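## Task

Get all three plates into the gray tray so that each one rests flat on the tray's floor and stays there without the robot holding it.

## Robot and tools

Robot: two arms, left_arm and right_arm, each ending in a vacuum suction cup with a wrist camera (cam_left_wrist, cam_right_wrist, 504x504 px each; pictures arrive in that order). The names are labels only and do not mean sides of an image. Joint ranges (rad): shoulder pan -3.142..3.142, shoulder lift and all three wrists -6.283..6.283, elbow 0.000..3.142. Joint speed and acceleration are limited, so a long move may not be finished when its result comes back.

Frame: one scene frame for both arms. The origin sits on the table top midway between the arms, +x points out across the table, +z points up, and left_arm is on the +y side. The cup point is the middle of the cup rim when nothing touches it, and the cup opens along the cup point's own +z. About 7 cm behind the rim the tool widens to roughly 8 cm sideways, so leave clearance.

Command row (used by execute_actions and move): 14 numbers, each in [-1, 1], always for both arms: left dx, dy, dz, rx, ry, rz, left suction, then the same seven for the right arm. The first six of each arm are offsets, not poses. They are expressed in that cup point's own axes and measured from its pose in the most recent result that showed it. If no result in the scene has shown it yet, or for the second and later calls in one reply, they count from where the robot is when the action starts. Scale: 1.0 = 0.6 m for dx/dy/dz and 180 degrees for rotation; rx, ry, rz form a single rotation vector. Suction is an absolute setting: 1 is full vacuum (about 55 kPa under ambient), fractions ask for part of that, 0.05 or less switches it off. It persists, and a 0 is obeyed, so repeat the current value for an arm you do not want to change. All-zero offsets are not a pause: they pull the arm back to the reference pose. To keep an arm still, send the offset back to its wanted pose in the first call of a reply and zeros after that.

execute_actions: "actions" holds zero or one item. Empty list = just report the state. A motion item is {"rows": [...], "steps": n} with 1 to 15 rows and steps at most 15 (each step 1/30 s, default 15); each row is used for one step, the final row repeats to fill the count, and every row counts from the same reference pose, not from the previous row. A wait item is {"steps": n} with n up to 300, counted from the last result, so your thinking time is included. Optional "pictures": true/false. A refused call does nothing.

Per control step the commanded pose is clipped to 100 mm and 16 degrees from the measured pose; once the action ends, an arm only continues to its last clipped target. Read the result and send the remainder. Commands are smoothed with about 0.17 s of lag. If position and orientation cannot both be reached, position wins.

move: "target" is one 14-number row as above. Both cup points travel straight lines, finishing together in 0.5 to 10 s (cut off at 10 s). "speed" is the path top speed, 0.002 to 0.5 m/s, default 0.25; rotation up to twice that in rad/s. Actual speed can overshoot, mostly with a nearly straight arm. Optional "stop_force" (9 to 40 N, shared by both arms, not allowed before 0.2 s of scene time) ends an arm's path when its wrist sensor reads that much added push against the motion for 2 steps; the arm then backs to its pose of 2 steps earlier and holds. Use it with very low speed; the push is measured along the line to the target in the start axes, so it is unreliable if the cup rotates. Leave it out when lifting away from something. A target within 1.5 mm and 0.5 degrees counts as still. The "move:" line reports endings such as done, off_target, moving, held, fault or contact, plus limits=paced (target clipped) or limits=held (steps blocked; the arm may then jump fast), and each cup point's distance from its target.

wait: "seconds" 0 to 10, sends nothing new. zoom_image: "camera" plus "region" [x0, y0, x1, y1] in pixels, top-left origin, at most 504 by 504. finished_scene: give the current scene number; it is final and reports success. Always answer with a tool call.

Result lines: each arm's position (m), quat wxyz and velocities; printed positions can be off at long reach. "pose unreachable" means the clearance check altered that arm's command; HELD flags steps where it was not sent. "Hand target" is where the controller is driving each cup. Wrist force/torque are in the end effector's axes; a pressing force points from the surface into the arm; offsets up to about 4 N, noise sd up to 2.4 N, saturation near 50 N; "no reading" is harmless. suction_measured is vacuum reached; part_present turns 1 at 0.50 and 0 below 0.45. MOTOR HOT appears at 70 °C; 85 °C brakes the arm (OVER-TEMPERATURE FAULT) for minutes, and holding loads heats motors.

Gripping: press the 29 mm rim fully onto a smooth flat patch of the plate, clear of holes, seams and edges. A good seal reads within 0.15 of the command and may sag 0.04 between pump cycles; near 0 means no seal. The cup shortens up to 10 mm under vacuum, and vacuum alone can lift a plate. To release, set the plate down on the tray floor, switch suction off, then back off more than 15 mm. If the cup seals on the table, switch suction off to free it.

Avoid: the arms are stiff, so aiming even slightly past a firm contact can trip a fault; 150 N on any part or joint torque at its limit (wrist joints 25.7 N m, others 138 N m) stops that arm for 10 s. Approach contacts slowly. Do not let the arms strike or squeeze each other, do not drop, slam or knock anything, and never push objects off the table. Loose items may occasionally be nudged by outside pushes.

Each tool is called after ">>>" as name([rows], argument=value, ...), one row to a line, values as JSON.

## Session

>>> execute_actions(actions=[])

Scene clock: 0.00 s of 7200.00 s.
left_arm: end_effector_position=(+0.3575, +0.3957, +0.2285) suction_measured=0.01 part_present=0 end_effector_quat_wxyz=(+0.001, -0.169, +0.986, -0.001) end_effector_velocity=(+0.000, +0.001, +0.000) end_effector_angular_velocity=(-0.000, +0.000, +0.002) | right_arm: end_effector_position=(+0.4782, -0.3159, +0.2275) suction_measured=0.00 part_present=0 end_effector_quat_wxyz=(+0.000, +0.168, +0.986, +0.001) end_effector_velocity=(-0.000, +0.000, -0.000) end_effector_angular_velocity=(-0.000, +0.000, +0.001)
Joint positions: left_arm=[-0.316 -1.724  2.041 -1.89  -1.571 -0.841] | right_arm=[-0.314 -1.721  2.041 -1.89  -1.569  0.208]
Joint velocities: left_arm=[ 0.002 -0.    -0.    -0.    -0.    -0.   ] | right_arm=[ 0.001 -0.001  0.001  0.    -0.    -0.   ]
Motor temperatures (°C, as the motors report them): left_arm=[34 33 32 40 36 37] | right_arm=[31 33 34 44 39 41]
Wrist force (N, on the end effector, along its own x y z axes, offset not removed): no reading
Wrist torque (N m, same axes, about the end effector's origin, offset not removed): no reading
Hand target (left_arm): +0.358, +0.396, +0.229; +0.001, -0.169, +0.986, -0.001
Hand target (right_arm): +0.478, -0.316, +0.227; +0.000, +0.168, +0.986, +0.001

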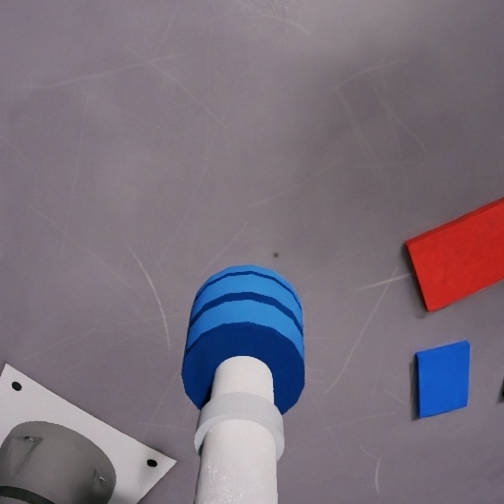

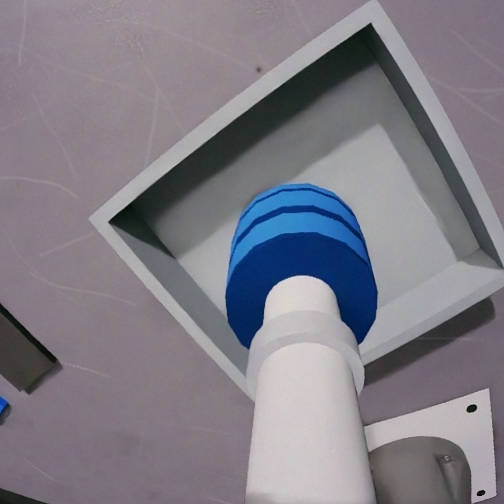

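>>> move(target=[0,-0.4,-0.2,0,0,0,0,0,0,-0.2,0,0,0,0])

Scene clock: 7.10 s of 7200.00 s.
left_arm: end_effector_position=(+0.4368, +0.1695, +0.3486) suction_measured=0.01 part_present=0 end_effector_quat_wxyz=(+0.001, -0.169, +0.986, -0.001) end_effector_velocity=(+0.001, -0.002, +0.001) end_effector_angular_velocity=(+0.001, +0.001, -0.001) | right_arm: end_effector_position=(+0.4782, -0.3159, +0.3474) suction_measured=0.00 part_present=0 end_effector_quat_wxyz=(+0.000, +0.169, +0.986, +0.001) end_effector_velocity=(+0.000, -0.000, +0.001) end_effector_angular_velocity=(-0.000, +0.000, +0.001)
Joint positions: left_arm=[-0.591 -1.383  1.382 -1.573 -1.57  -1.116] | right_arm=[-0.314 -1.768  1.768 -1.57  -1.569  0.208]
Joint velocities: left_arm=[-0.002  0.005 -0.009  0.005  0.001 -0.001] | right_arm=[-0.     0.    -0.002  0.002 -0.    -0.001]
Motor temperatures (°C, as the motors report them): left_arm=[34 33 32 40 36 37] | right_arm=[31 33 34 44 39 41]
Wrist force (N, on the end effector, along its own x y z axes, offset not removed): left_arm=[-0.1 1.6 0.9] | right_arm=[1.8 1.8 0.2]
Wrist torque (N m, same axes, about the end effector's origin, offset not removed): left_arm=[0.03 0.05 0.10] | right_arm=[0.15 -0.45 -0.23]
Hand target (left_arm): +0.437, +0.169, +0.349; +0.001, -0.169, +0.986, -0.001
Hand target (right_arm): +0.478, -0.316, +0.347; +0.000, +0.168, +0.986, +0.001
Off the commanded pose (left_arm): 0.001 m, 0 deg.
Off the commanded pose (right_arm): 0.000 m, 0 deg.
After step 90, 2.43 s passed at rest.
move: done

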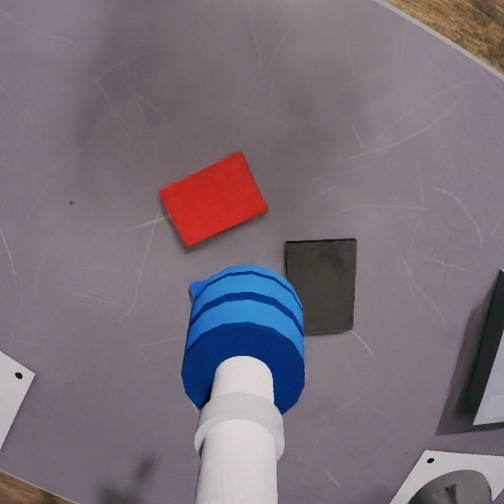

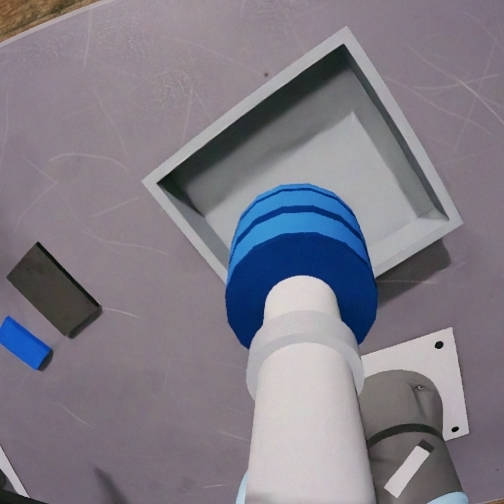

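>>> move(target=[0,0.065,0.38,0,0,0,0,0,-0.2,0,0,0,0,0])

Scene clock: 16.33 s of 7200.00 s.
left_arm: end_effector_position=(+0.4242, +0.2060, +0.1207) suction_measured=0.01 part_present=0 end_effector_quat_wxyz=(+0.001, -0.169, +0.986, -0.001) end_effector_velocity=(-0.000, -0.001, -0.002) end_effector_angular_velocity=(-0.001, -0.001, -0.002) | right_arm: end_effector_position=(+0.4385, -0.4292, +0.3475) suction_measured=0.00 part_present=0 end_effector_quat_wxyz=(+0.000, +0.169, +0.986, +0.001) end_effector_velocity=(-0.000, -0.001, -0.000) end_effector_angular_velocity=(+0.000, -0.000, +0.004)
Joint positions: left_arm=[-0.559 -1.294  1.886 -2.165 -1.57  -1.084] | right_arm=[-0.628 -1.886  1.852 -1.538 -1.569 -0.105]
Joint velocities: left_arm=[-0.001  0.003  0.003 -0.007  0.     0.   ] | right_arm=[-0.002 -0.     0.     0.     0.    -0.006]
Motor temperatures (°C, as the motors report them): left_arm=[34 33 32 40 36 37] | right_arm=[31 33 34 44 39 41]
Wrist force (N, on the end effector, along its own x y z axes, offset not removed): left_arm=[1.6 0.4 -0.4] | right_arm=[2.2 3.5 1.0]
Wrist torque (N m, same axes, about the end effector's origin, offset not removed): left_arm=[-0.17 -0.06 0.07] | right_arm=[0.43 -0.45 -0.28]
Hand target (left_arm): +0.424, +0.206, +0.120; +0.001, -0.169, +0.986, -0.001
Hand target (right_arm): +0.438, -0.429, +0.348; +0.000, +0.169, +0.986, +0.001
Off the commanded pose (left_arm): 0.000 m, 0 deg.
Off the commanded pose (right_arm): 0.000 m, 0 deg.
After step 90, 4.73 s passed at rest.
move: done

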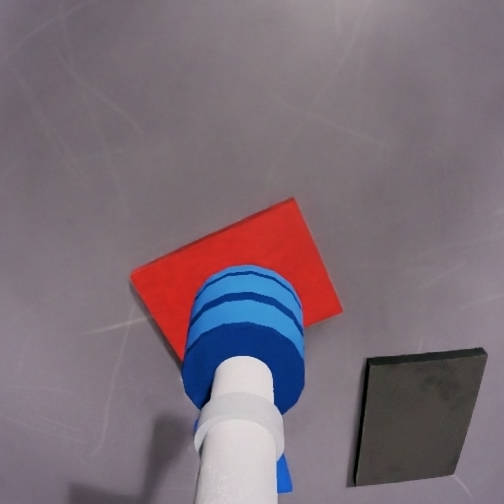

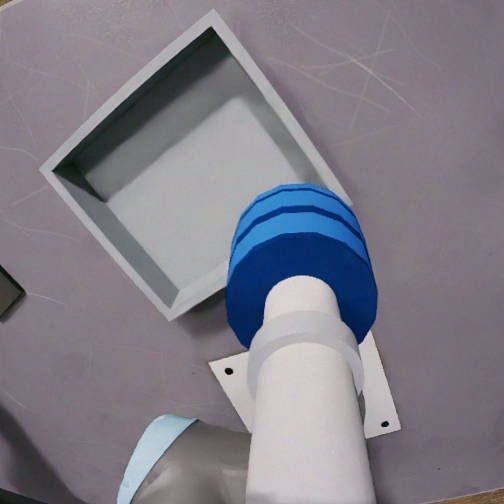

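>>> move(target=[0.1,0.01,0.13,0,0,0,0,0,0,0,0,0,0,0])

Scene clock: 24.60 s of 7200.00 s.
left_arm: end_effector_position=(+0.3658, +0.1917, +0.0427) suction_measured=0.01 part_present=0 end_effector_quat_wxyz=(+0.001, -0.169, +0.986, -0.001) end_effector_velocity=(-0.001, -0.001, -0.002) end_effector_angular_velocity=(-0.001, -0.001, -0.001) | right_arm: end_effector_position=(+0.4384, -0.4292, +0.3475) suction_measured=0.00 part_present=0 end_effector_quat_wxyz=(+0.000, +0.169, +0.986, +0.001) end_effector_velocity=(-0.000, +0.000, -0.000) end_effector_angular_velocity=(+0.000, +0.000, +0.000)
Joint positions: left_arm=[-0.659 -1.249  2.085 -2.41  -1.57  -1.184] | right_arm=[-0.628 -1.886  1.852 -1.538 -1.569 -0.105]
Joint velocities: left_arm=[-0.003  0.002  0.003 -0.007 -0.    -0.002] | right_arm=[ 0.    -0.     0.001 -0.     0.     0.   ]
Motor temperatures (°C, as the motors report them): left_arm=[34 33 32 40 36 37] | right_arm=[31 33 34 44 39 41]
Wrist force (N, on the end effector, along its own x y z axes, offset not removed): left_arm=[1.5 -2.3 1.6] | right_arm=[2.2 -0.5 2.5]
Wrist torque (N m, same axes, about the end effector's origin, offset not removed): left_arm=[-0.40 -0.22 -0.02] | right_arm=[-0.10 -0.48 -0.30]
Hand target (left_arm): +0.366, +0.192, +0.043; +0.001, -0.169, +0.986, -0.001
Hand target (right_arm): +0.438, -0.429, +0.348; +0.000, +0.169, +0.986, +0.001
Off the commanded pose (left_arm): 0.000 m, 0 deg.
Off the commanded pose (right_arm): 0.000 m, 0 deg.
After step 90, 4.30 s passed at rest.
move: done

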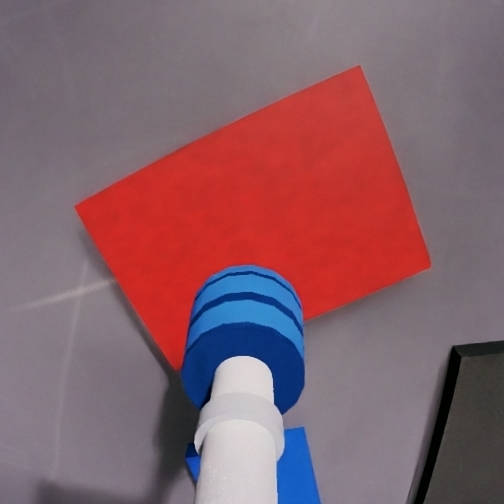

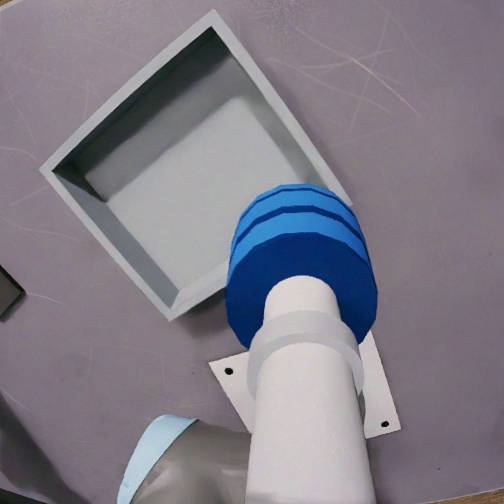

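>>> move(target=[-0.02,-0.005,0.035,0,0,0,1,0,0,0,0,0,0,0], speed=0.05)

>>> move(target=[0,0,0.04,0,0,0,1,0,0,0,0,0,0,0], speed=0.005, stop_force=10)

Scene clock: 31.13 s of 7200.00 s.
left_arm: end_effector_position=(+0.3781, +0.1928, +0.0219) suction_measured=0.01 part_present=0 end_effector_quat_wxyz=(+0.001, -0.169, +0.986, -0.001) end_effector_velocity=(+0.001, -0.000, -0.002) end_effector_angular_velocity=(-0.000, +0.000, -0.000) | right_arm: end_effector_position=(+0.4385, -0.4292, +0.3475) suction_measured=0.00 part_present=0 end_effector_quat_wxyz=(+0.000, +0.169, +0.986, +0.001) end_effector_velocity=(-0.000, +0.000, +0.000) end_effector_angular_velocity=(-0.000, -0.001, +0.001)
Joint positions: left_arm=[-0.639 -1.188  2.072 -2.457 -1.57  -1.164] | right_arm=[-0.628 -1.886  1.852 -1.538 -1.569 -0.105]
Joint velocities: left_arm=[ 0.001  0.005 -0.001 -0.004 -0.001  0.001] | right_arm=[ 0.001 -0.001 -0.     0.    -0.     0.   ]
Motor temperatures (°C, as the motors report them): left_arm=[34 33 32 40 36 37] | right_arm=[31 33 34 44 39 41]
Wrist force (N, on the end effector, along its own x y z axes, offset not removed): left_arm=[-1.3 -0.4 5.0] | right_arm=[0.6 1.6 0.7]
Wrist torque (N m, same axes, about the end effector's origin, offset not removed): left_arm=[-0.08 0.18 0.13] | right_arm=[0.02 -0.13 -0.20]
Hand target (left_arm): +0.378, +0.193, +0.022; +0.001, -0.169, +0.986, -0.001
Hand target (right_arm): +0.438, -0.429, +0.348; +0.000, +0.169, +0.986, +0.001
Off the commanded pose (left_arm): 0.000 m, 0 deg.
Off the commanded pose (right_arm): 0.000 m, 0 deg.
After step 90, 2.67 s passed at rest.
move: done

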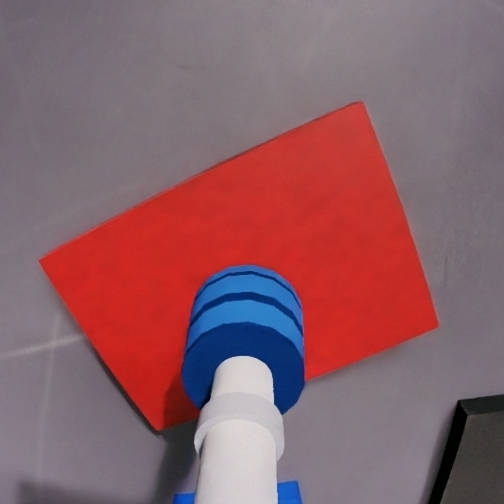

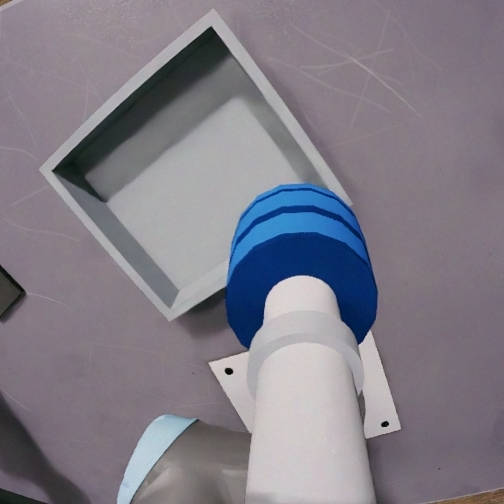

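Scene clock: 35.70 s of 7200.00 s.
left_arm: end_effector_position=(+0.3781, +0.1928, +0.0009) suction_measured=0.99 part_present=1 end_effector_quat_wxyz=(+0.001, -0.169, +0.986, -0.001) end_effector_velocity=(-0.001, +0.000, +0.001) end_effector_angular_velocity=(+0.002, +0.001, -0.001) | right_arm: end_effector_position=(+0.4385, -0.4292, +0.3475) suction_measured=0.00 part_present=0 end_effector_quat_wxyz=(+0.000, +0.169, +0.986, +0.001) end_effector_velocity=(+0.000, +0.000, -0.000) end_effector_angular_velocity=(-0.000, +0.000, +0.001)
Joint positions: left_arm=[-0.639 -1.144  2.083 -2.513 -1.57  -1.164] | right_arm=[-0.628 -1.886  1.852 -1.538 -1.569 -0.105]
Joint velocities: left_arm=[-0.    -0.002 -0.     0.005  0.     0.   ] | right_arm=[ 0.001  0.    -0.    -0.    -0.    -0.   ]
Motor temperatures (°C, as the motors report them): left_arm=[34 33 32 40 36 37] | right_arm=[31 33 34 44 39 41]
Wrist force (N, on the end effector, along its own x y z axes, offset not removed): left_arm=[-2.1 3.0 -27.7] | right_arm=[1.0 1.1 0.6]
Wrist torque (N m, same axes, about the end effector's origin, offset not removed): left_arm=[-0.05 0.30 -0.02] | right_arm=[0.01 -0.23 -0.12]
Hand target (left_arm): +0.378, +0.193, +0.001; +0.001, -0.169, +0.986, -0.001
Hand target (right_arm): +0.438, -0.429, +0.348; +0.000, +0.169, +0.986, +0.001
Off the commanded pose (left_arm): 0.003 m, 0 deg.
Off the commanded pose (right_arm): 0.000 m, 0 deg.
move: contact (left_arm)

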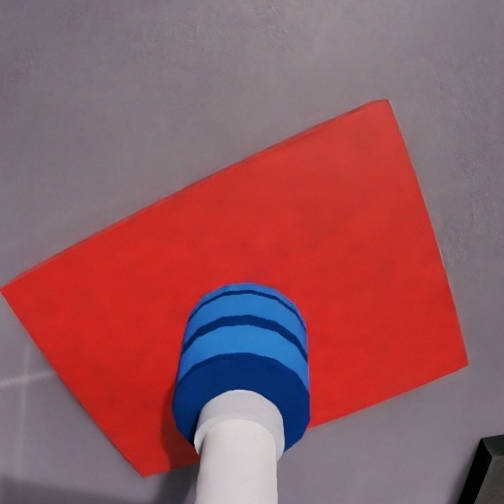

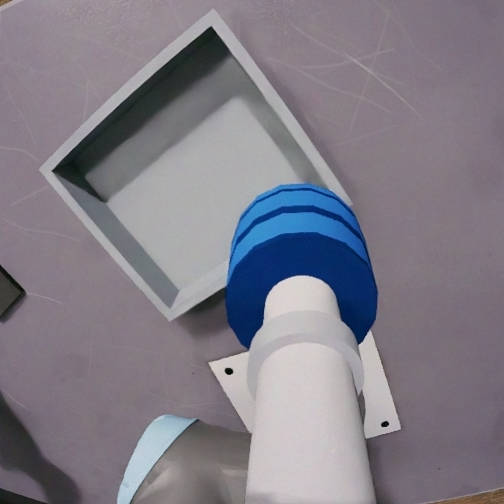

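>>> move(target=[0,0,-0.33,0,0,0,1,0.2,-0.25,0,0,0,0,0])

>>> move(target=[0.18,-0.72,0,0,0,0.15,1,0,0,0,0,0,0,0])

Scene clock: 45.70 s of 7200.00 s.
left_arm: end_effector_position=(+0.3778, +0.1930, +0.1990) suction_measured=1.00 part_present=1 end_effector_quat_wxyz=(+0.001, -0.169, +0.986, -0.001) end_effector_velocity=(+0.000, +0.000, +0.001) end_effector_angular_velocity=(-0.000, +0.001, +0.001) | right_arm: end_effector_position=(+0.2754, -0.5312, +0.3477) suction_measured=0.00 part_present=0 end_effector_quat_wxyz=(+0.001, +0.169, +0.986, +0.000) end_effector_velocity=(-0.001, -0.001, +0.000) end_effector_angular_velocity=(+0.001, -0.003, +0.000)
Joint positions: left_arm=[-0.64  -1.461  1.865 -1.977 -1.57  -1.164] | right_arm=[-1.282 -2.235  2.023 -1.359 -1.57  -0.759]
Joint velocities: left_arm=[ 0.001 -0.001 -0.002  0.003 -0.001 -0.   ] | right_arm=[-0.011 -0.003  0.     0.003  0.003 -0.012]
Motor temperatures (°C, as the motors report them): left_arm=[34 33 32 40 36 37] | right_arm=[31 33 34 44 39 41]
Wrist force (N, on the end effector, along its own x y z axes, offset not removed): left_arm=[2.0 0.8 0.6] | right_arm=[1.2 -1.1 0.6]
Wrist torque (N m, same axes, about the end effector's origin, offset not removed): left_arm=[-0.06 -0.07 0.17] | right_arm=[-0.27 -0.38 -0.06]
Hand target (left_arm): +0.378, +0.193, +0.199; +0.001, -0.169, +0.986, -0.001
Hand target (right_arm): +0.275, -0.531, +0.348; +0.001, +0.169, +0.986, +0.000
Off the commanded pose (left_arm): 0.000 m, 0 deg.
Off the commanded pose (right_arm): 0.001 m, 0 deg.
move: done

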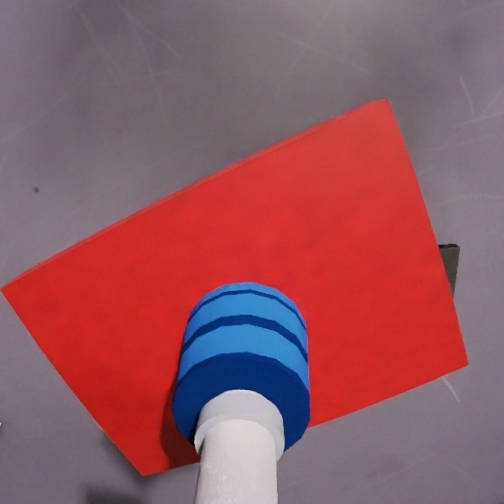

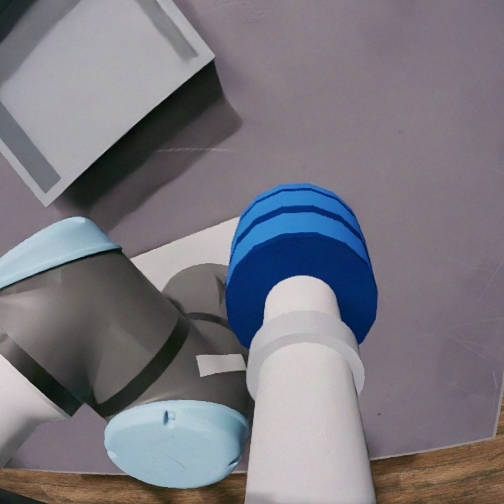

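Scene clock: 48.20 s of 7200.00 s.
left_arm: end_effector_position=(+0.4187, -0.2499, +0.1991) suction_measured=0.99 part_present=1 end_effector_quat_wxyz=(+0.001, +0.066, +0.998, -0.002) end_effector_velocity=(+0.002, -0.002, +0.001) end_effector_angular_velocity=(+0.012, +0.007, +0.001) | right_arm: end_effector_position=(+0.2754, -0.5312, +0.3477) suction_measured=0.00 part_present=0 end_effector_quat_wxyz=(+0.001, +0.169, +0.986, +0.000) end_effector_velocity=(-0.000, -0.000, -0.000) end_effector_angular_velocity=(+0.000, +0.000, -0.002)
Joint positions: left_arm=[-0.951 -0.496  0.327 -1.406 -1.57  -1.005] | right_arm=[-1.282 -2.235  2.023 -1.359 -1.57  -0.759]
Joint velocities: left_arm=[ 0.002  0.045 -0.095  0.064 -0.001  0.001] | right_arm=[-0.     0.    -0.     0.    -0.     0.001]
Motor temperatures (°C, as the motors report them): left_arm=[34 33 32 40 36 37] | right_arm=[31 33 34 44 39 41]
Wrist force (N, on the end effector, along its own x y z axes, offset not removed): left_arm=[-1.7 0.1 1.5] | right_arm=[2.2 -0.1 1.8]
Wrist torque (N m, same axes, about the end effector's origin, offset not removed): left_arm=[-0.09 0.24 -0.02] | right_arm=[-0.14 -0.57 -0.20]
Hand target (left_arm): +0.419, -0.250, +0.199; +0.001, +0.066, +0.998, -0.001
Hand target (right_arm): +0.275, -0.531, +0.348; +0.001, +0.169, +0.986, +0.000
Off the commanded pose (left_arm): 0.001 m, 0 deg.
Off the commanded pose (right_arm): 0.000 m, 0 deg.
move: done

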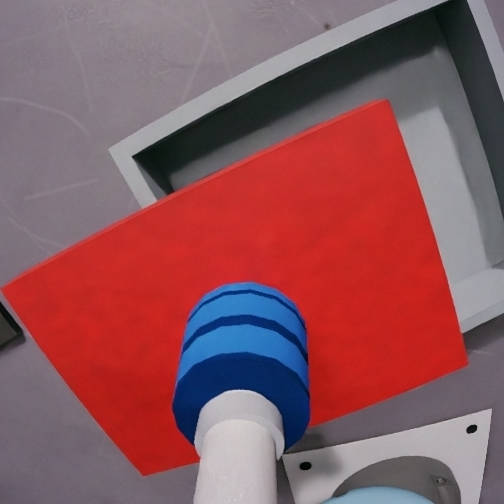

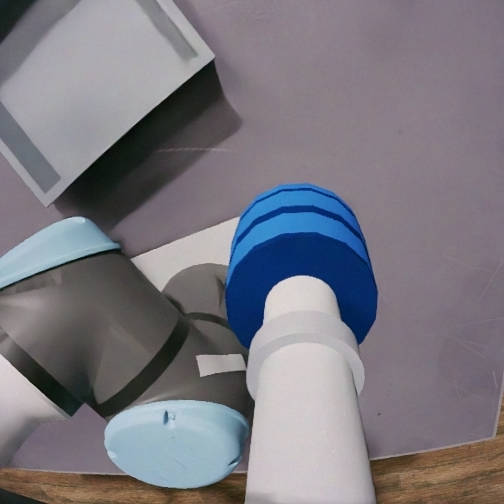

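>>> move(target=[0.014,-0.045,0.13,0,0,0,1,0,0,0,0,0,0,0], speed=0.1)

Scene clock: 54.63 s of 7200.00 s.
left_arm: end_effector_position=(+0.4070, -0.2757, +0.1213) suction_measured=0.99 part_present=1 end_effector_quat_wxyz=(+0.001, +0.066, +0.998, -0.002) end_effector_velocity=(-0.000, -0.001, -0.002) end_effector_angular_velocity=(+0.001, -0.000, -0.001) | right_arm: end_effector_position=(+0.2754, -0.5312, +0.3477) suction_measured=0.00 part_present=0 end_effector_quat_wxyz=(+0.001, +0.169, +0.986, +0.000) end_effector_velocity=(-0.000, -0.000, -0.000) end_effector_angular_velocity=(+0.000, +0.000, +0.001)
Joint positions: left_arm=[-0.976 -0.445  0.425 -1.555 -1.57  -1.03 ] | right_arm=[-1.282 -2.235  2.023 -1.359 -1.57  -0.759]
Joint velocities: left_arm=[-0.001  0.002  0.    -0.002  0.001 -0.   ] | right_arm=[ 0.     0.     0.     0.    -0.    -0.001]
Motor temperatures (°C, as the motors report them): left_arm=[34 33 32 40 36 37] | right_arm=[31 33 34 44 39 41]
Wrist force (N, on the end effector, along its own x y z axes, offset not removed): left_arm=[-0.8 0.4 -1.2] | right_arm=[2.6 0.5 -1.8]
Wrist torque (N m, same axes, about the end effector's origin, offset not removed): left_arm=[-0.01 0.18 0.11] | right_arm=[-0.05 -0.58 -0.10]
Hand target (left_arm): +0.407, -0.276, +0.121; +0.001, +0.066, +0.998, -0.002
Hand target (right_arm): +0.275, -0.531, +0.348; +0.001, +0.169, +0.986, +0.000
Off the commanded pose (left_arm): 0.000 m, 0 deg.
Off the commanded pose (right_arm): 0.000 m, 0 deg.
move: done

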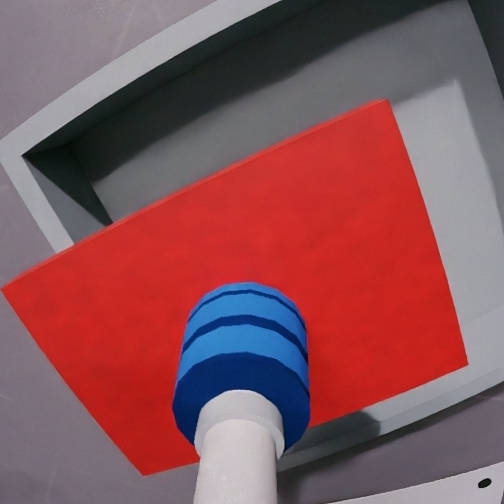

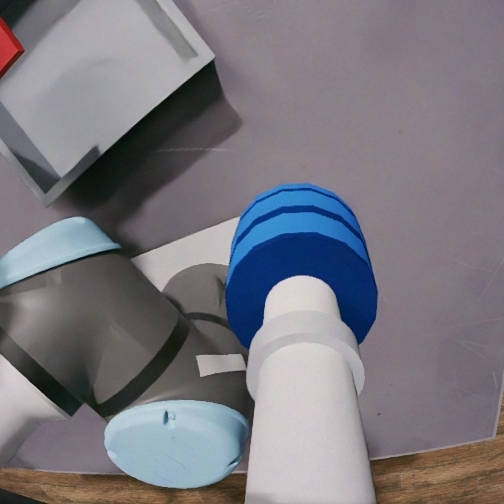

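>>> move(target=[-0.037,0.012,0.12,0,0,0,1,0,0,0,0,0,0,0], speed=0.03, stop_force=10)

Scene clock: 62.53 s of 7200.00 s.
left_arm: end_effector_position=(+0.4300, -0.2718, +0.0495) suction_measured=0.98 part_present=1 end_effector_quat_wxyz=(+0.001, +0.066, +0.998, -0.002) end_effector_velocity=(+0.000, -0.000, -0.002) end_effector_angular_velocity=(+0.000, -0.000, -0.000) | right_arm: end_effector_position=(+0.2754, -0.5312, +0.3477) suction_measured=0.00 part_present=0 end_effector_quat_wxyz=(+0.001, +0.169, +0.986, +0.000) end_effector_velocity=(+0.000, +0.000, -0.000) end_effector_angular_velocity=(+0.001, +0.000, +0.002)
Joint positions: left_arm=[-0.95  -0.379  0.478 -1.674 -1.57  -1.004] | right_arm=[-1.282 -2.235  2.023 -1.359 -1.57  -0.759]
Joint velocities: left_arm=[ 0.     0.002  0.    -0.002  0.     0.001] | right_arm=[ 0.002  0.001 -0.     0.     0.    -0.   ]
Motor temperatures (°C, as the motors report them): left_arm=[34 33 32 40 36 37] | right_arm=[31 33 34 44 39 41]
Wrist force (N, on the end effector, along its own x y z axes, offset not removed): left_arm=[1.6 1.5 -2.9] | right_arm=[3.1 1.1 -0.1]
Wrist torque (N m, same axes, about the end effector's origin, offset not removed): left_arm=[-0.11 -0.12 0.09] | right_arm=[0.02 -0.58 -0.21]
Hand target (left_arm): +0.430, -0.272, +0.049; +0.001, +0.066, +0.998, -0.002
Hand target (right_arm): +0.275, -0.531, +0.348; +0.001, +0.169, +0.986, +0.000
Off the commanded pose (left_arm): 0.000 m, 0 deg.
Off the commanded pose (right_arm): 0.000 m, 0 deg.
move: done

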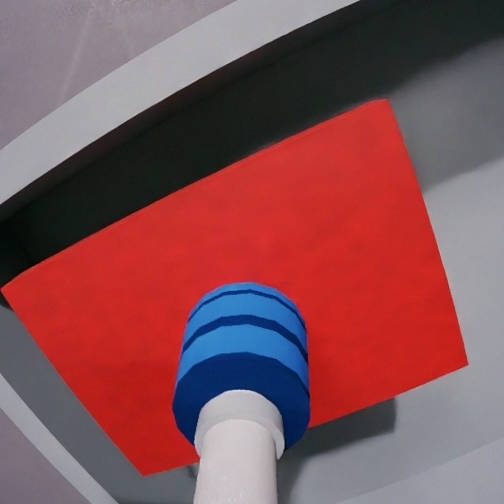

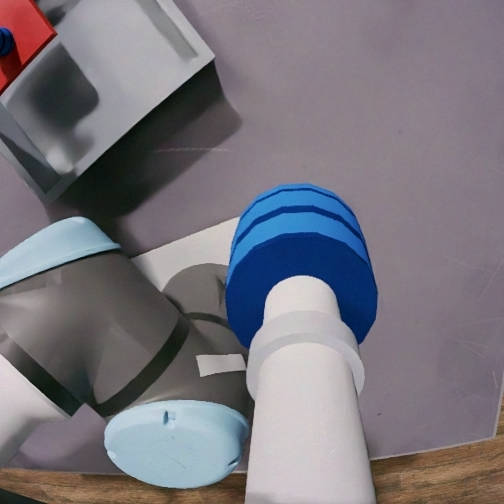

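>>> move(target=[0,0,0.08,0,0,0,1,0,0,0,0,0,0,0], speed=0.007, stop_force=10)

>>> move(target=[0,0,-0.005,0,0,0,0,0,0,0,0,0,0,0], speed=0.005)

>>> move(target=[0.05,0.05,-0.3,0,0,0,0,0,0,0,0,0,0,0], speed=0.1)

Scene clock: 74.50 s of 7200.00 s.
left_arm: end_effector_position=(+0.4301, -0.2719, +0.0102) suction_measured=0.99 part_present=1 end_effector_quat_wxyz=(+0.001, +0.066, +0.998, -0.002) end_effector_velocity=(-0.001, -0.001, -0.000) end_effector_angular_velocity=(+0.000, +0.000, -0.001) | right_arm: end_effector_position=(+0.2754, -0.5312, +0.3477) suction_measured=0.00 part_present=0 end_effector_quat_wxyz=(+0.001, +0.169, +0.986, +0.000) end_effector_velocity=(+0.000, +0.000, +0.000) end_effector_angular_velocity=(-0.000, -0.000, +0.001)
Joint positions: left_arm=[-0.95  -0.353  0.525 -1.748 -1.57  -1.004] | right_arm=[-1.282 -2.235  2.023 -1.359 -1.57  -0.759]
Joint velocities: left_arm=[-0.001  0.     0.     0.    -0.    -0.   ] | right_arm=[ 0.001 -0.    -0.    -0.     0.    -0.   ]
Motor temperatures (°C, as the motors report them): left_arm=[34 33 32 40 36 37] | right_arm=[31 33 34 44 39 41]
Wrist force (N, on the end effector, along its own x y z axes, offset not removed): left_arm=[0.3 -1.0 2.5] | right_arm=[3.1 0.4 -0.1]
Wrist torque (N m, same axes, about the end effector's origin, offset not removed): left_arm=[-0.22 -0.14 0.12] | right_arm=[-0.18 -0.47 -0.09]
Hand target (left_arm): +0.430, -0.272, +0.010; +0.001, +0.066, +0.998, -0.002
Hand target (right_arm): +0.275, -0.531, +0.348; +0.001, +0.169, +0.986, +0.000
Off the commanded pose (left_arm): 0.009 m, 0 deg.
Off the commanded pose (right_arm): 0.000 m, 0 deg.
move: held (left_arm); limits=held; held on 40 of 212 steps (left_arm), including the last (left_arm)
pose unreachable (left arm): on one or more control steps of this call this arm could not follow its commanded pose, so it was not sent that pose on those steps. On the call's last step it was still not sent that pose. It may still have moved: this result reports where it is.
cause: the commanded pose would bring a part of the arm too close to another arm (a part of this arm just beyond joint 3 (elbow) and a part of the other arm just beyond its joint 2 (shoulder lift)).

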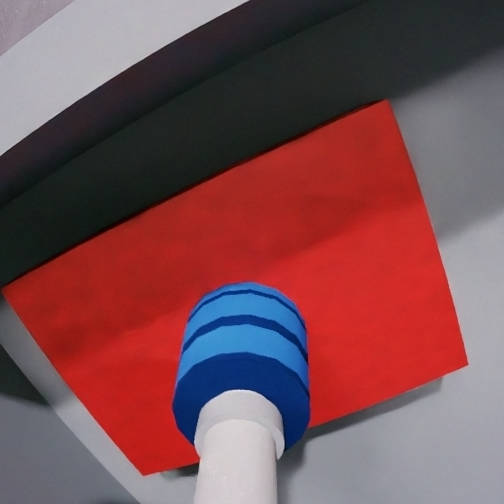

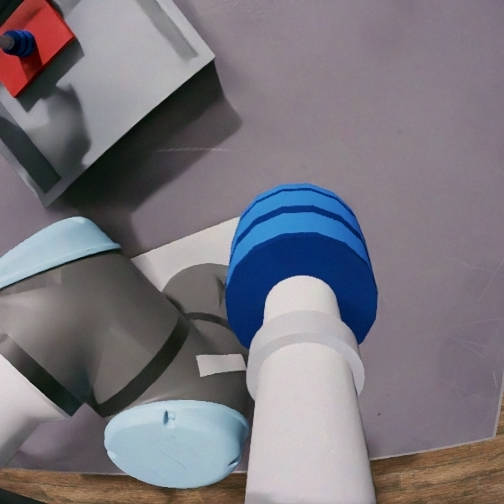

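Scene clock: 75.57 s of 7200.00 s.
left_arm: end_effector_position=(+0.4301, -0.2719, +0.0131) suction_measured=0.01 part_present=0 end_effector_quat_wxyz=(+0.001, +0.066, +0.998, -0.002) end_effector_velocity=(-0.002, -0.001, +0.001) end_effector_angular_velocity=(-0.000, +0.000, -0.002) | right_arm: end_effector_position=(+0.2754, -0.5312, +0.3477) suction_measured=0.00 part_present=0 end_effector_quat_wxyz=(+0.001, +0.169, +0.986, +0.000) end_effector_velocity=(-0.000, -0.000, +0.000) end_effector_angular_velocity=(-0.000, -0.000, -0.000)
Joint positions: left_arm=[-0.95  -0.355  0.522 -1.743 -1.57  -1.004] | right_arm=[-1.282 -2.235  2.023 -1.359 -1.57  -0.759]
Joint velocities: left_arm=[-0.002 -0.001 -0.001  0.001 -0.    -0.   ] | right_arm=[-0.001 -0.     0.    -0.     0.    -0.   ]
Motor temperatures (°C, as the motors report them): left_arm=[34 33 32 40 36 37] | right_arm=[31 33 34 44 39 41]
Wrist force (N, on the end effector, along its own x y z axes, offset not removed): left_arm=[-2.0 -0.6 0.8] | right_arm=[1.9 0.0 -0.8]
Wrist torque (N m, same axes, about the end effector's origin, offset not removed): left_arm=[-0.30 0.20 -0.05] | right_arm=[-0.15 -0.35 -0.16]
Hand target (left_arm): +0.430, -0.272, +0.013; +0.001, +0.066, +0.998, -0.002
Hand target (right_arm): +0.275, -0.531, +0.348; +0.001, +0.169, +0.986, +0.000
Off the commanded pose (left_arm): 0.000 m, 0 deg.
Off the commanded pose (right_arm): 0.000 m, 0 deg.
move: done

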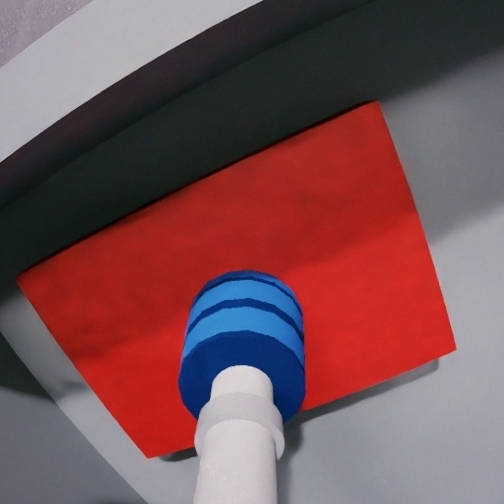

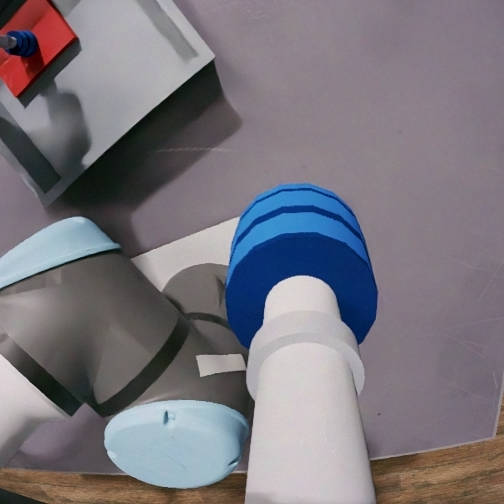

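Scene clock: 77.87 s of 7200.00 s.
left_arm: end_effector_position=(+0.4041, -0.2377, +0.1929) suction_measured=0.01 part_present=0 end_effector_quat_wxyz=(+0.001, +0.066, +0.998, -0.002) end_effector_velocity=(-0.002, -0.001, +0.002) end_effector_angular_velocity=(+0.001, -0.001, -0.002) | right_arm: end_effector_position=(+0.2754, -0.5312, +0.3477) suction_measured=0.00 part_present=0 end_effector_quat_wxyz=(+0.001, +0.169, +0.986, +0.000) end_effector_velocity=(+0.000, +0.000, -0.000) end_effector_angular_velocity=(+0.000, +0.000, +0.002)
Joint positions: left_arm=[-0.961 -0.602  0.548 -1.521 -1.57  -1.015] | right_arm=[-1.282 -2.235  2.023 -1.359 -1.57  -0.759]
Joint velocities: left_arm=[-0.003 -0.001 -0.002  0.003  0.001 -0.   ] | right_arm=[ 0.     0.    -0.     0.     0.    -0.002]
Motor temperatures (°C, as the motors report them): left_arm=[34 33 32 40 36 37] | right_arm=[31 33 34 44 39 41]
Wrist force (N, on the end effector, along its own x y z axes, offset not removed): left_arm=[0.9 -2.2 3.5] | right_arm=[1.8 0.5 -0.5]
Wrist torque (N m, same axes, about the end effector's origin, offset not removed): left_arm=[-0.64 0.03 0.06] | right_arm=[0.00 -0.36 -0.30]
Hand target (left_arm): +0.404, -0.238, +0.193; +0.001, +0.066, +0.998, -0.002
Hand target (right_arm): +0.275, -0.531, +0.348; +0.001, +0.169, +0.986, +0.000
Off the commanded pose (left_arm): 0.000 m, 0 deg.
Off the commanded pose (right_arm): 0.000 m, 0 deg.
move: done

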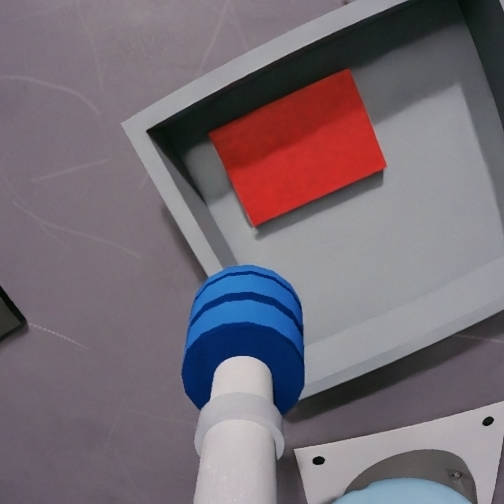

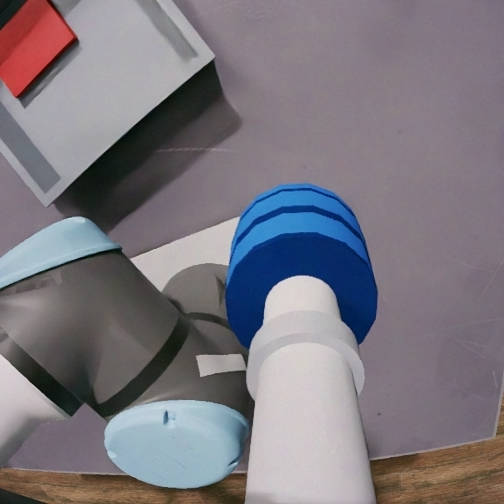

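>>> move(target=[0,1,-0.15,0,0,0,0,-0.3,0.2,0,0,0,0,0])

>>> move(target=[0,0.25,0,0,0,0,0,0.565,0.707,0.36,0,0,0,0])

Scene clock: 87.70 s of 7200.00 s.
left_arm: end_effector_position=(+0.4838, +0.3571, +0.2819) suction_measured=0.01 part_present=0 end_effector_quat_wxyz=(+0.002, +0.066, +0.998, -0.001) end_effector_velocity=(+0.000, +0.001, +0.001) end_effector_angular_velocity=(-0.001, -0.000, -0.001) | right_arm: end_effector_position=(+0.4852, -0.4774, +0.3473) suction_measured=0.00 part_present=0 end_effector_quat_wxyz=(+0.000, +0.169, +0.986, +0.001) end_effector_velocity=(+0.001, -0.000, -0.001) end_effector_angular_velocity=(+0.000, +0.001, -0.001)
Joint positions: left_arm=[-0.267 -1.433  1.612 -1.754 -1.571 -0.32 ] | right_arm=[-0.684 -1.75   1.753 -1.574 -1.57  -0.161]
Joint velocities: left_arm=[ 0.002 -0.    -0.001  0.001 -0.001  0.004] | right_arm=[ 0.     0.002 -0.001 -0.    -0.     0.001]
Motor temperatures (°C, as the motors report them): left_arm=[34 33 32 40 36 37] | right_arm=[31 33 34 44 39 41]
Wrist force (N, on the end effector, along its own x y z axes, offset not removed): left_arm=[-0.7 -2.0 -0.6] | right_arm=[2.5 0.1 0.4]
Wrist torque (N m, same axes, about the end effector's origin, offset not removed): left_arm=[-0.42 0.26 0.09] | right_arm=[-0.13 -0.48 -0.16]
Hand target (left_arm): +0.484, +0.357, +0.282; +0.002, +0.066, +0.998, -0.001
Hand target (right_arm): +0.485, -0.477, +0.347; +0.000, +0.169, +0.986, +0.001
Off the commanded pose (left_arm): 0.002 m, 0 deg.
Off the commanded pose (right_arm): 0.001 m, 0 deg.
After step 90, 3.83 s passed at rest.
move: done

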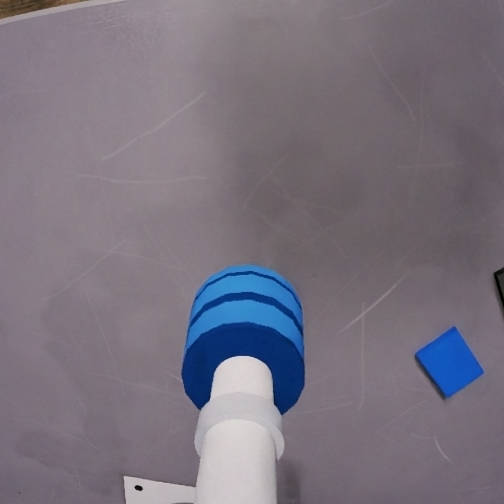

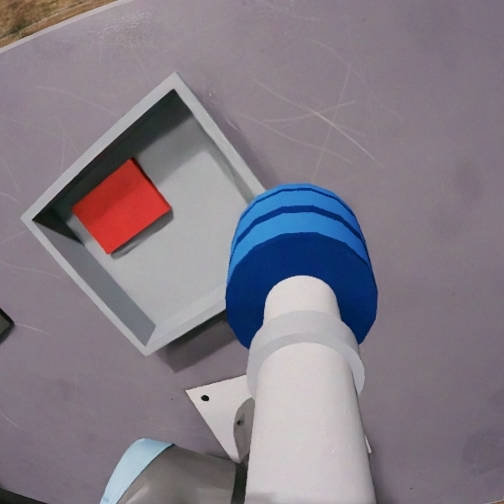

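Scene clock: 90.67 s of 7200.00 s.
left_arm: end_effector_position=(+0.5038, +0.5058, +0.2817) suction_measured=0.01 part_present=0 end_effector_quat_wxyz=(+0.002, +0.066, +0.998, -0.001) end_effector_velocity=(+0.000, +0.001, +0.000) end_effector_angular_velocity=(+0.000, -0.000, +0.002) | right_arm: end_effector_position=(+0.3056, +0.0358, +0.1312) suction_measured=0.00 part_present=0 end_effector_quat_wxyz=(-0.001, +0.169, +0.986, +0.000) end_effector_velocity=(-0.000, +0.001, -0.001) end_effector_angular_velocity=(-0.001, +0.000, -0.000)
Joint positions: left_arm=[ 0.003 -1.413  1.59  -1.751 -1.572 -0.05 ] | right_arm=[ 0.59  -1.439  2.036 -2.168 -1.569  1.113]
Joint velocities: left_arm=[ 0.002  0.    -0.     0.     0.     0.   ] | right_arm=[ 0.002  0.004 -0.002 -0.001 -0.     0.002]
Motor temperatures (°C, as the motors report them): left_arm=[34 33 32 40 36 37] | right_arm=[31 33 34 44 39 41]
Wrist force (N, on the end effector, along its own x y z axes, offset not removed): left_arm=[0.5 0.3 2.5] | right_arm=[3.8 0.7 -0.2]
Wrist torque (N m, same axes, about the end effector's origin, offset not removed): left_arm=[0.13 -0.06 0.11] | right_arm=[0.00 -0.62 -0.17]
Hand target (left_arm): +0.504, +0.506, +0.282; +0.002, +0.066, +0.998, -0.001
Hand target (right_arm): +0.306, +0.036, +0.131; -0.001, +0.169, +0.986, +0.000
Off the commanded pose (left_arm): 0.000 m, 0 deg.
Off the commanded pose (right_arm): 0.001 m, 0 deg.
move: done

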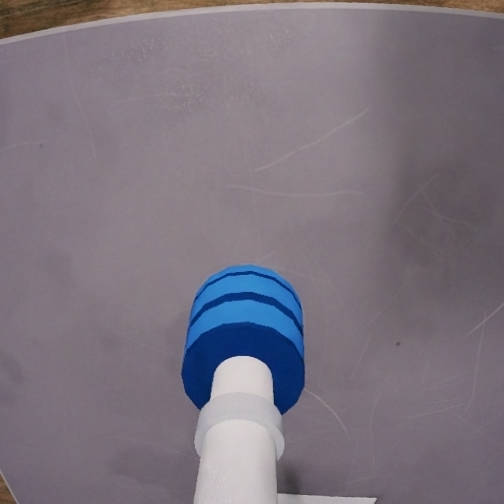

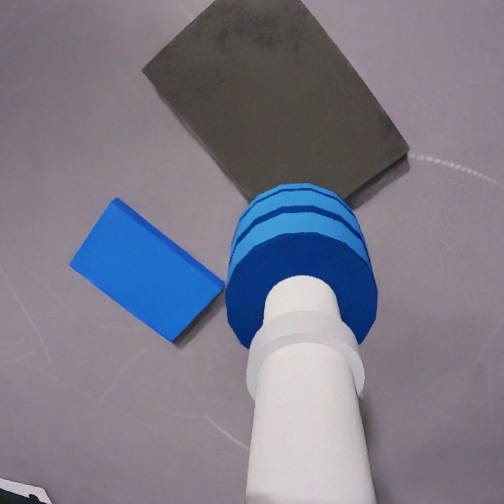

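>>> move(target=[0,0,0,0,0,0,0,-0.025,0.012,0.14,0,0,0,0])

Scene clock: 94.47 s of 7200.00 s.
left_arm: end_effector_position=(+0.5038, +0.5058, +0.2817) suction_measured=0.01 part_present=0 end_effector_quat_wxyz=(+0.002, +0.066, +0.998, -0.001) end_effector_velocity=(+0.000, +0.002, +0.000) end_effector_angular_velocity=(+0.001, -0.000, +0.003) | right_arm: end_effector_position=(+0.3220, +0.0375, +0.0472) suction_measured=0.00 part_present=0 end_effector_quat_wxyz=(-0.001, +0.169, +0.986, +0.000) end_effector_velocity=(+0.001, +0.001, -0.002) end_effector_angular_velocity=(+0.001, -0.000, -0.003)
Joint positions: left_arm=[ 0.003 -1.413  1.59  -1.751 -1.572 -0.05 ] | right_arm=[ 0.569 -1.271  2.1   -2.4   -1.569  1.092]
Joint velocities: left_arm=[ 0.002  0.    -0.    -0.     0.001 -0.   ] | right_arm=[-0.001  0.005 -0.    -0.005  0.     0.002]
Motor temperatures (°C, as the motors report them): left_arm=[34 33 32 40 36 37] | right_arm=[31 33 34 44 39 41]
Wrist force (N, on the end effector, along its own x y z axes, offset not removed): left_arm=[0.3 -2.0 -0.9] | right_arm=[1.7 3.2 -2.6]
Wrist torque (N m, same axes, about the end effector's origin, offset not removed): left_arm=[-0.48 -0.03 0.17] | right_arm=[0.29 -0.39 -0.17]
Hand target (left_arm): +0.504, +0.506, +0.282; +0.002, +0.066, +0.998, -0.001
Hand target (right_arm): +0.322, +0.038, +0.047; -0.001, +0.169, +0.986, +0.000
Off the commanded pose (left_arm): 0.000 m, 0 deg.
Off the commanded pose (right_arm): 0.000 m, 0 deg.
move: done

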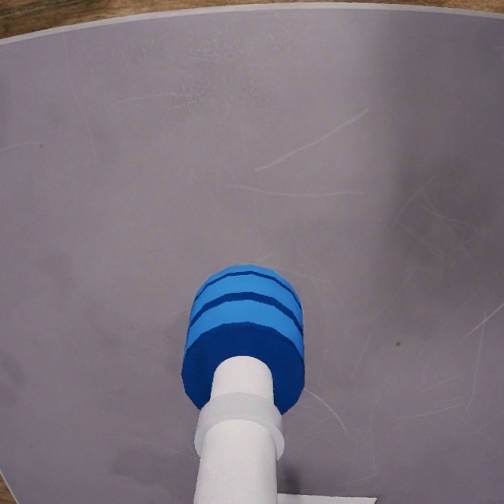

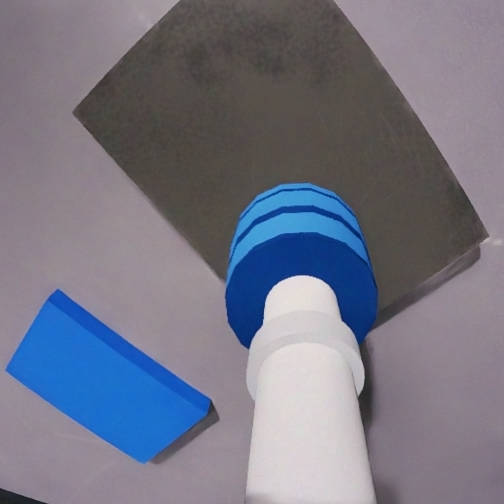

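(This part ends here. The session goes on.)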